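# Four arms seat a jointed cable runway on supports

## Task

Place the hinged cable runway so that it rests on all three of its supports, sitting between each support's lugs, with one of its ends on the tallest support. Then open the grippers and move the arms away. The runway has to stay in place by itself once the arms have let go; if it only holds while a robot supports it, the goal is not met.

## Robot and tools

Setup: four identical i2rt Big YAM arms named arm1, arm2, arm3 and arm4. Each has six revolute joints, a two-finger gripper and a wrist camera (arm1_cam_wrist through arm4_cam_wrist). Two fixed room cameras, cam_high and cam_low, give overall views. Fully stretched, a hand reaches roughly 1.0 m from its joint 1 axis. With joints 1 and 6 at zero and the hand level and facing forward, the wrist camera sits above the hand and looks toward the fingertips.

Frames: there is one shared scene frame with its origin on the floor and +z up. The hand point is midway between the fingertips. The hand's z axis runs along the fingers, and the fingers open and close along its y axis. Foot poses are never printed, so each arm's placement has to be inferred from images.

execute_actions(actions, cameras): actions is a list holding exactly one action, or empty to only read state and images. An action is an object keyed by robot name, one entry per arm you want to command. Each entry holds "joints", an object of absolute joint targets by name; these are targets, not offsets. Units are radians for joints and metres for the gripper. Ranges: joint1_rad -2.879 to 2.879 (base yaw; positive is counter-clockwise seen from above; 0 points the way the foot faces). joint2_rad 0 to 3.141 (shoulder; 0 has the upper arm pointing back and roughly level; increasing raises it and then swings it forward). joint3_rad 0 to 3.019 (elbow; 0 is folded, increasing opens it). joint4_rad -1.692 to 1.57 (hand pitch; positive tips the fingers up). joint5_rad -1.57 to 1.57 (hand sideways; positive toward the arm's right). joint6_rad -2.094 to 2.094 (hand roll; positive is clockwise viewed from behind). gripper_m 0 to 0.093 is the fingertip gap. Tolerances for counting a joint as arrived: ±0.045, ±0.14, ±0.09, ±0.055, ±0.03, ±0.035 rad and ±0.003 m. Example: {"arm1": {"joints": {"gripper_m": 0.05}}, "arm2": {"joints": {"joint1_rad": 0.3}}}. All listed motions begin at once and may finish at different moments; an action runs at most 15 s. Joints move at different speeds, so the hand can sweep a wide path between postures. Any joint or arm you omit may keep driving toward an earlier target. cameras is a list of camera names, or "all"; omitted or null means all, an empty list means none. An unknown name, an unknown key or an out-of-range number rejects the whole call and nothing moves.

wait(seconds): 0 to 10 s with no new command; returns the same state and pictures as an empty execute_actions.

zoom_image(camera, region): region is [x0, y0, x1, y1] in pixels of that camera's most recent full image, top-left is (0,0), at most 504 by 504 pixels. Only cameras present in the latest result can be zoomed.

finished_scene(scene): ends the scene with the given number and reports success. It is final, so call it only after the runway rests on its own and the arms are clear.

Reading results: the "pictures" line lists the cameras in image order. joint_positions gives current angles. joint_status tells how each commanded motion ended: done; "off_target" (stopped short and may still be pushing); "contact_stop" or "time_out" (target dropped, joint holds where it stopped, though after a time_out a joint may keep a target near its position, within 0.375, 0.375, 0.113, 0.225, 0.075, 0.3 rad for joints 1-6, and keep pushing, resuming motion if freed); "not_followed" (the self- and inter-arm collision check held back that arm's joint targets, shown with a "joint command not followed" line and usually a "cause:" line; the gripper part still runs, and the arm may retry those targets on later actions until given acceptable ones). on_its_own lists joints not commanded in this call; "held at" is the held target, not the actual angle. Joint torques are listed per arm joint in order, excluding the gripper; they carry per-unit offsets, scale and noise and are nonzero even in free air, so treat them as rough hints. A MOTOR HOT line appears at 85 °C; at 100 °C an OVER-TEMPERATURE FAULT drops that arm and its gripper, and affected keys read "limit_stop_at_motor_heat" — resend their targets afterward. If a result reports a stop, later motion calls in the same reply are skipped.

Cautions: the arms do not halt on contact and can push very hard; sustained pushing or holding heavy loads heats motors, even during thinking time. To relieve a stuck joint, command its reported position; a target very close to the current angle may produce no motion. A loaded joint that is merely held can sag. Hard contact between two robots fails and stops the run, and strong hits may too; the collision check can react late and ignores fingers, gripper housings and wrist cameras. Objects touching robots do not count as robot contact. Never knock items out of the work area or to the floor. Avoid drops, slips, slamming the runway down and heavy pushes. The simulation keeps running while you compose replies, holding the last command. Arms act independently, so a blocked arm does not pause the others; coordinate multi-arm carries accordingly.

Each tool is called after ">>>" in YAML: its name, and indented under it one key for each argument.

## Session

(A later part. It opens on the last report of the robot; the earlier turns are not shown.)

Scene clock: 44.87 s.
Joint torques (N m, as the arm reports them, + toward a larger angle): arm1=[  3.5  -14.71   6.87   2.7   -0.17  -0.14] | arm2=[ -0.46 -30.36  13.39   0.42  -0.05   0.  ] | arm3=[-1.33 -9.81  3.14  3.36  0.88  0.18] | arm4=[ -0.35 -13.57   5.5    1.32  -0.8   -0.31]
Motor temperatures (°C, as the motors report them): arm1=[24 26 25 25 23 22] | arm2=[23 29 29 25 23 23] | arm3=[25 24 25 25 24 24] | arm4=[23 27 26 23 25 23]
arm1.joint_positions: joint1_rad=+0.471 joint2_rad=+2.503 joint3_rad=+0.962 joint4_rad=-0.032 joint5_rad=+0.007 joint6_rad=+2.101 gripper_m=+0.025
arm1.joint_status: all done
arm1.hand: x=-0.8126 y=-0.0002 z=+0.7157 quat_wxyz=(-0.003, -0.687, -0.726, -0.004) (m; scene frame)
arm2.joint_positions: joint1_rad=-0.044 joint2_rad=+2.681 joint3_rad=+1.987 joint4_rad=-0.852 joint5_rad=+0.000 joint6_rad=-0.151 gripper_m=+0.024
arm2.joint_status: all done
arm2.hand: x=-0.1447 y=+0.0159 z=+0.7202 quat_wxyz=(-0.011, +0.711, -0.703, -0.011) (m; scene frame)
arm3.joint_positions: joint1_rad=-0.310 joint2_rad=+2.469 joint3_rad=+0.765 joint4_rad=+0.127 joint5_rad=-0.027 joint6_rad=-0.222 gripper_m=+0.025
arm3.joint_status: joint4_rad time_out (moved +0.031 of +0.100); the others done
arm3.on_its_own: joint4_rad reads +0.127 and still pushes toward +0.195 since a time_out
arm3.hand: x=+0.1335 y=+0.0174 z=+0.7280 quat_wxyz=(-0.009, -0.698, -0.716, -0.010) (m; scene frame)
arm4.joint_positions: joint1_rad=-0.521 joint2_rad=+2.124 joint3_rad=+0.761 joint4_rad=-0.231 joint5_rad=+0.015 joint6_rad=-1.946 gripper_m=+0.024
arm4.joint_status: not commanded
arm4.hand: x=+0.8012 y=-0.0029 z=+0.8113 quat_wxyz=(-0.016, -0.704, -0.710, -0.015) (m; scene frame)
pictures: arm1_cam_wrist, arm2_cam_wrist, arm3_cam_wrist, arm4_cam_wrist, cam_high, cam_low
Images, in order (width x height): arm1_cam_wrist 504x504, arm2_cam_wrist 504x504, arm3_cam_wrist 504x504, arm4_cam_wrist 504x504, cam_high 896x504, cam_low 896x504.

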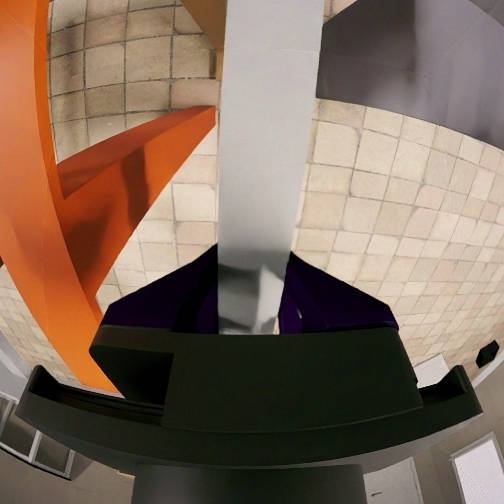

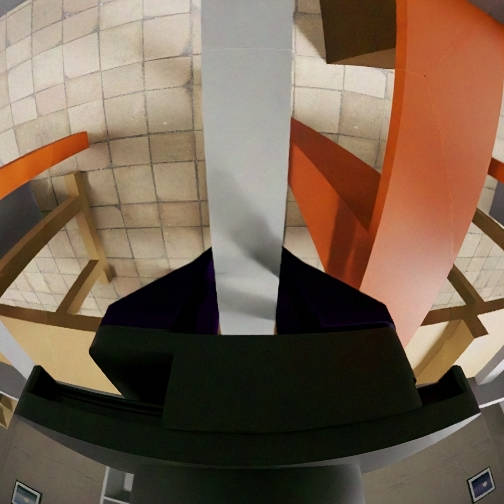

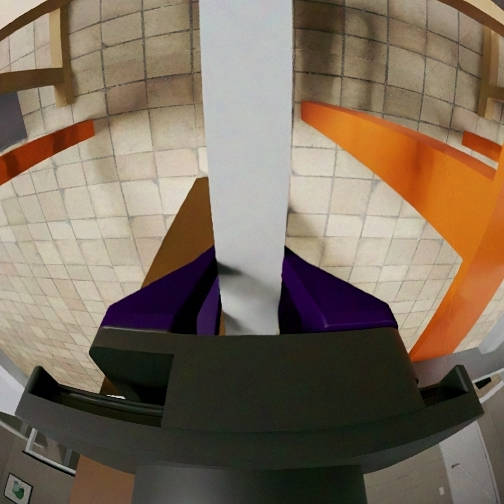

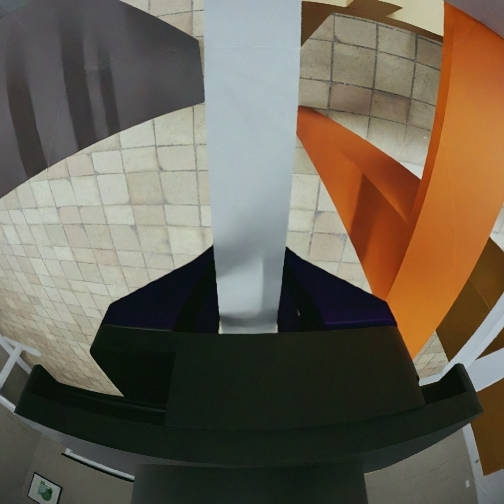

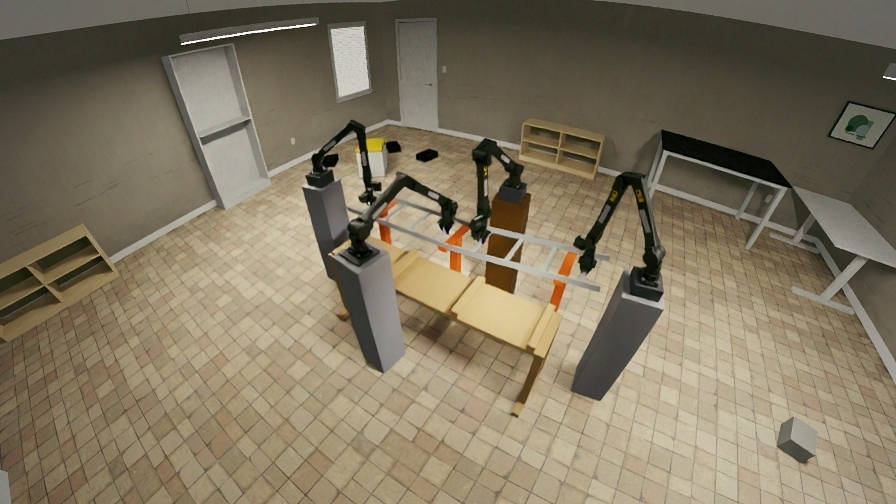

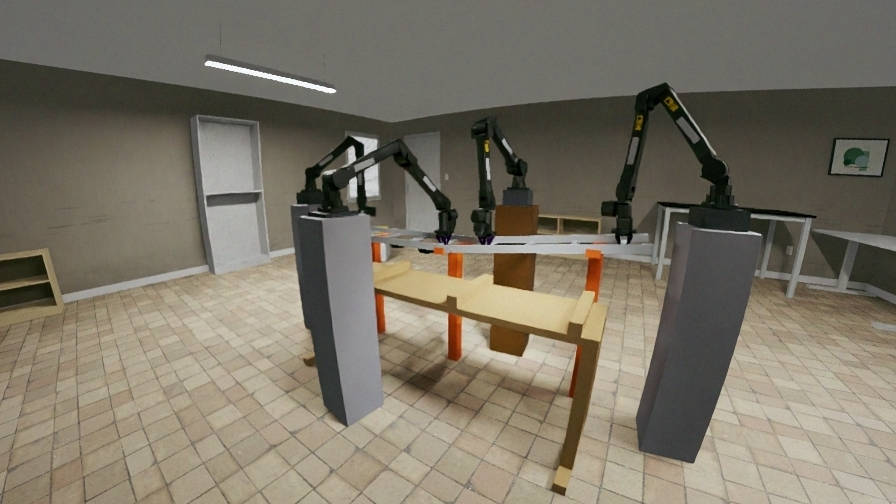

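>>> execute_actions:
  actions:
    - {"arm1":{"joints":{"gripper_m":0.07}},"arm2":{"joints":{"gripper_m":0.07}},"arm3":{"joints":{"gripper_m":0.07}},"arm4":{"joints":{"gripper_m":0.07}}}
  cameras: ["cam_high"]

>>> execute_actions:
  actions:
    - {"arm1":{"joints":{"joint2_rad":1.9,"joint3_rad":0.8,"joint4_rad":-0.45}},"arm2":{"joints":{"joint2_rad":2.1,"joint3_rad":1.9,"joint4_rad":-1.3}},"arm3":{"joints":{"joint2_rad":1.7,"joint3_rad":0.6,"joint4_rad":-0.45}},"arm4":{"joints":{"joint2_rad":1.6,"joint3_rad":0.75,"joint4_rad":-0.7}}}

Scene clock: 46.13 s.
Joint torques (N m, as the arm reports them, + toward a larger angle): arm1=[ -0.7  -15.96   2.98   1.25   0.03  -0.1 ] | arm2=[ -0.38 -22.72   9.77   1.21  -0.06   0.  ] | arm3=[ -1.38 -10.55  -0.45   0.85   0.1    0.18] | arm4=[ -0.36 -12.72   4.36   1.03  -0.18  -0.08]
Motor temperatures (°C, as the motors report them): arm1=[24 26 25 25 23 22] | arm2=[23 29 29 25 23 23] | arm3=[25 24 25 25 24 24] | arm4=[23 28 26 23 25 23]
arm1.joint_positions: joint1_rad=+0.519 joint2_rad=+2.510 joint3_rad=+1.014 joint4_rad=+0.003 joint5_rad=+0.002 joint6_rad=+2.096 gripper_m=+0.070
arm1.joint_status: all done
arm1.hand: x=-0.7925 y=+0.0382 z=+0.7154 quat_wxyz=(-0.008, -0.667, -0.744, -0.044) (m; scene frame)
arm2.joint_positions: joint1_rad=-0.044 joint2_rad=+2.568 joint3_rad=+2.051 joint4_rad=-0.865 joint5_rad=+0.000 joint6_rad=-0.151 gripper_m=+0.070
arm2.joint_status: all done
arm2.hand: x=-0.1356 y=+0.0783 z=+0.8212 quat_wxyz=(-0.077, +0.708, -0.700, -0.060) (m; scene frame)
arm3.joint_positions: joint1_rad=-0.309 joint2_rad=+2.471 joint3_rad=+0.814 joint4_rad=+0.184 joint5_rad=-0.005 joint6_rad=-0.221 gripper_m=+0.070
arm3.joint_status: all done
arm3.on_its_own: joint4_rad moved +0.057 to your old target +0.195
arm3.hand: x=+0.1213 y=-0.0247 z=+0.7266 quat_wxyz=(-0.028, -0.697, -0.715, +0.040) (m; scene frame)
arm4.joint_positions: joint1_rad=-0.521 joint2_rad=+2.105 joint3_rad=+0.781 joint4_rad=-0.220 joint5_rad=+0.002 joint6_rad=-1.965 gripper_m=+0.070
arm4.joint_status: all done
arm4.hand: x=+0.7802 y=+0.0027 z=+0.8192 quat_wxyz=(+0.004, -0.697, -0.717, +0.002) (m; scene frame)
pictures: cam_high
Images, in order (width x height): cam_high 896x504.

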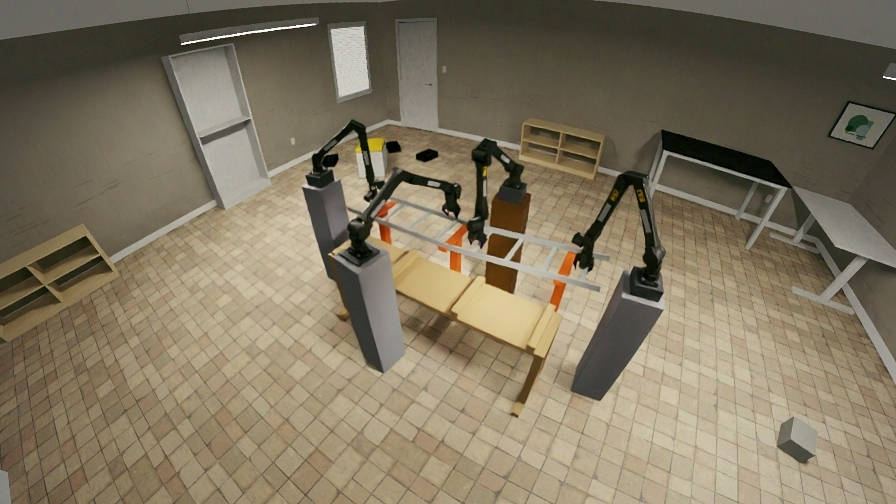

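Scene clock: 47.83 s.
Joint torques (N m, as the arm reports them, + toward a larger angle): arm1=[ -0.63 -12.07   5.05   0.07   0.02  -0.1 ] | arm2=[ -0.43 -20.67   9.4    0.88  -0.06   0.01] | arm3=[-1.43 -7.48  4.82 -0.51  0.1   0.18] | arm4=[-0.3  -8.14  6.74 -0.19 -0.18 -0.06]
Motor temperatures (°C, as the motors report them): arm1=[24 26 25 25 23 22] | arm2=[23 29 29 25 23 23] | arm3=[25 24 25 25 24 24] | arm4=[23 27 26 23 25 23]
arm1.joint_positions: joint1_rad=+0.519 joint2_rad=+1.883 joint3_rad=+0.797 joint4_rad=-0.443 joint5_rad=+0.002 joint6_rad=+2.096 gripper_m=+0.070
arm1.joint_status: all done
arm1.hand: x=-0.8138 y=+0.0217 z=+0.9283 quat_wxyz=(-0.005, -0.668, -0.744, -0.026) (m; scene frame)
arm2.joint_positions: joint1_rad=-0.044 joint2_rad=+2.099 joint3_rad=+1.892 joint4_rad=-1.292 joint5_rad=+0.000 joint6_rad=-0.151 gripper_m=+0.070
arm2.joint_status: all done
arm2.hand: x=-0.1476 y=-0.0143 z=+1.0720 quat_wxyz=(-0.031, +0.711, -0.702, -0.025) (m; scene frame)
arm3.joint_positions: joint1_rad=-0.309 joint2_rad=+1.706 joint3_rad=+0.596 joint4_rad=-0.436 joint5_rad=-0.005 joint6_rad=-0.221 gripper_m=+0.070
arm3.joint_status: all done
arm3.hand: x=+0.1287 y=+0.0098 z=+0.9480 quat_wxyz=(-0.008, -0.698, -0.716, +0.009) (m; scene frame)
arm4.joint_positions: joint1_rad=-0.521 joint2_rad=+1.588 joint3_rad=+0.748 joint4_rad=-0.686 joint5_rad=+0.002 joint6_rad=-1.968 gripper_m=+0.070
arm4.joint_status: all done
arm4.hand: x=+0.7875 y=+0.0001 z=+0.9915 quat_wxyz=(+0.013, -0.696, -0.718, +0.005) (m; scene frame)
pictures: arm1_cam_wrist, arm2_cam_wrist, arm3_cam_wrist, arm4_cam_wrist, cam_high, cam_low
Images, in order (width x height): arm1_cam_wrist 504x504, arm2_cam_wrist 504x504, arm3_cam_wrist 504x504, arm4_cam_wrist 504x504, cam_high 896x504, cam_low 896x504.

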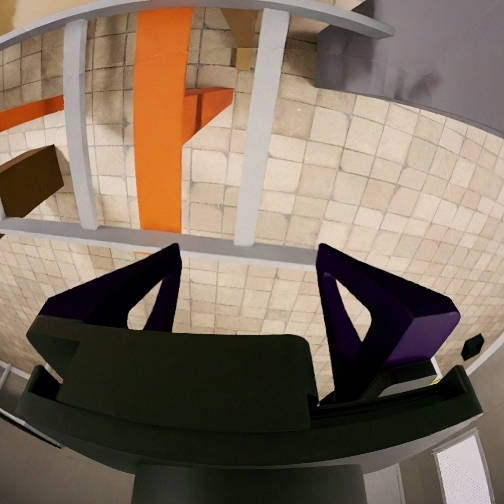

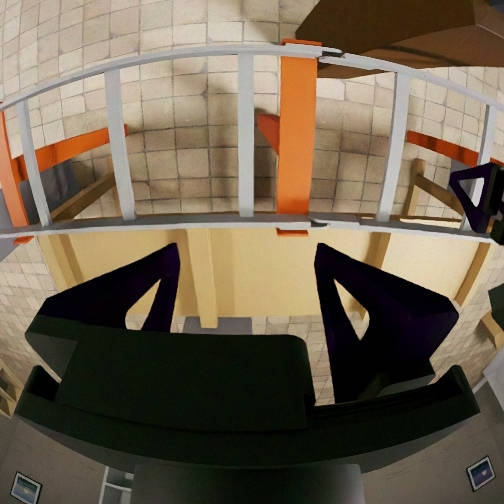

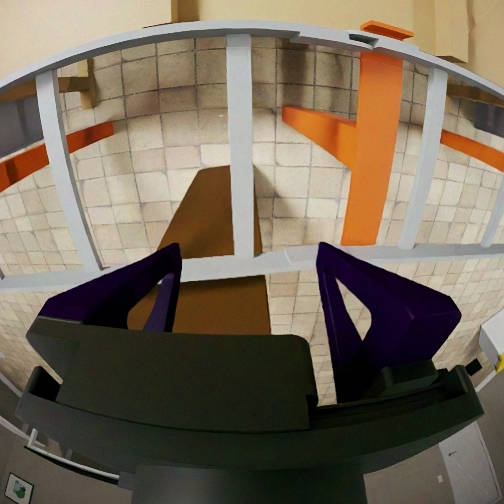

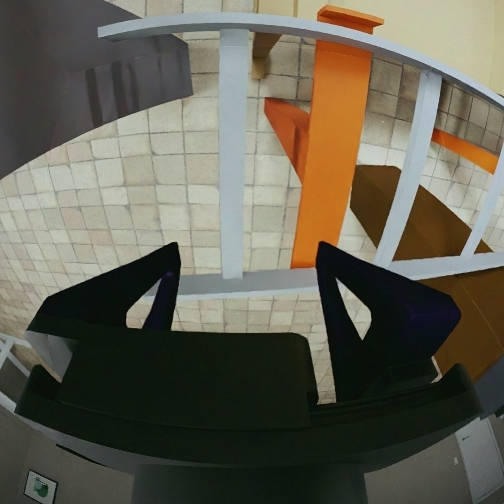

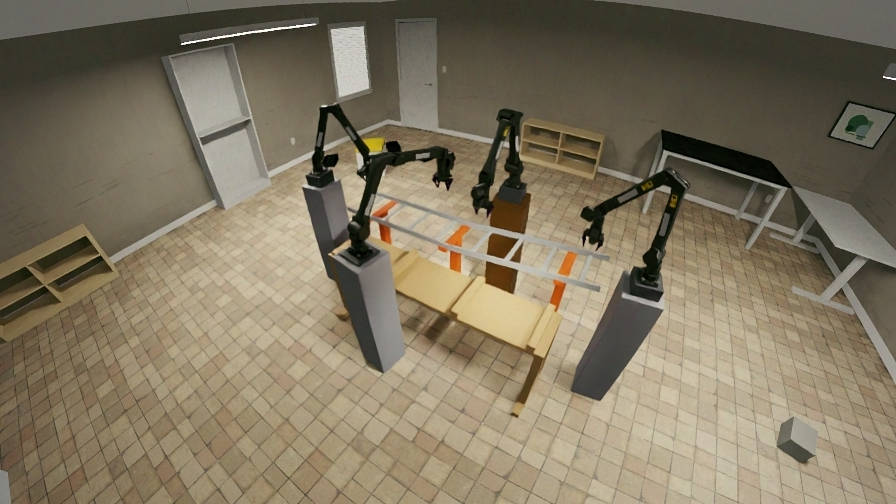

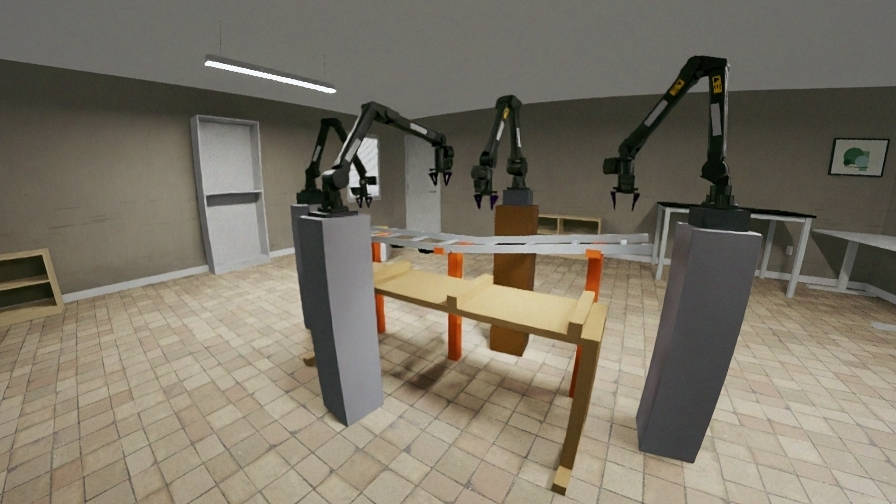

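>>> execute_actions:
  actions:
    - {"arm1":{"joints":{"joint2_rad":1.0,"joint3_rad":0.9,"joint4_rad":-1.2}},"arm2":{"joints":{"joint2_rad":1.0,"joint3_rad":0.9,"joint4_rad":-1.2}},"arm3":{"joints":{"joint2_rad":1.0,"joint3_rad":0.9,"joint4_rad":-1.2}},"arm4":{"joints":{"joint2_rad":1.0,"joint3_rad":0.9,"joint4_rad":-1.2}}}
  cameras: ["cam_high"]

>>> finished_scene:
  scene: 1

Scene clock: 49.53 s.
Joint torques (N m, as the arm reports them, + toward a larger angle): arm1=[-0.66 -5.56 13.19  0.52  0.02 -0.11] | arm2=[-0.57 -5.01  9.57  1.53 -0.06  0.01] | arm3=[-1.29 -2.5  10.68  0.02  0.1   0.18] | arm4=[-0.34 -3.58 12.79  0.18 -0.17 -0.03]
Motor temperatures (°C, as the motors report them): arm1=[24 26 25 25 23 22] | arm2=[23 28 29 25 23 23] | arm3=[25 24 25 25 24 24] | arm4=[23 27 26 23 25 23]
arm1.joint_positions: joint1_rad=+0.519 joint2_rad=+0.993 joint3_rad=+0.870 joint4_rad=-1.193 joint5_rad=+0.002 joint6_rad=+2.096 gripper_m=+0.070
arm1.joint_status: all done
arm1.hand: x=-0.8787 y=-0.0271 z=+1.2413 quat_wxyz=(-0.026, -0.662, -0.738, -0.130) (m; scene frame)
arm2.joint_positions: joint1_rad=-0.044 joint2_rad=+1.009 joint3_rad=+0.894 joint4_rad=-1.201 joint5_rad=+0.000 joint6_rad=-0.151 gripper_m=+0.070
arm2.joint_status: all done
arm2.hand: x=-0.1949 y=-0.3558 z=+1.1756 quat_wxyz=(-0.104, +0.705, -0.697, -0.080) (m; scene frame)
arm3.joint_positions: joint1_rad=-0.309 joint2_rad=+0.997 joint3_rad=+0.889 joint4_rad=-1.186 joint5_rad=-0.005 joint6_rad=-0.221 gripper_m=+0.070
arm3.joint_status: all done
arm3.hand: x=+0.1284 y=+0.0056 z=+1.2471 quat_wxyz=(-0.076, -0.691, -0.709, +0.114) (m; scene frame)
arm4.joint_positions: joint1_rad=-0.521 joint2_rad=+0.990 joint3_rad=+0.874 joint4_rad=-1.185 joint5_rad=+0.002 joint6_rad=-1.968 gripper_m=+0.070
arm4.joint_status: all done
arm4.hand: x=+0.8274 y=-0.0149 z=+1.2173 quat_wxyz=(+0.115, -0.690, -0.712, +0.049) (m; scene frame)
pictures: cam_high
Images, in order (width x height): cam_high 896x504.

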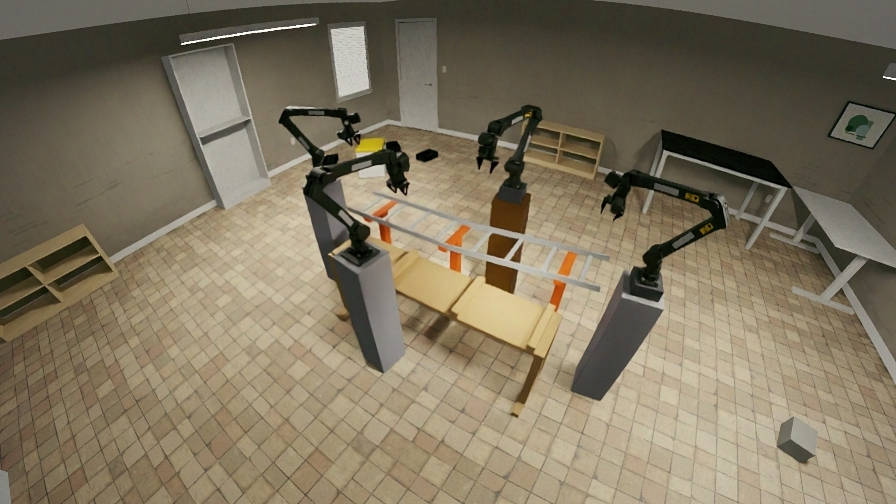

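The scene is finished: the task was done.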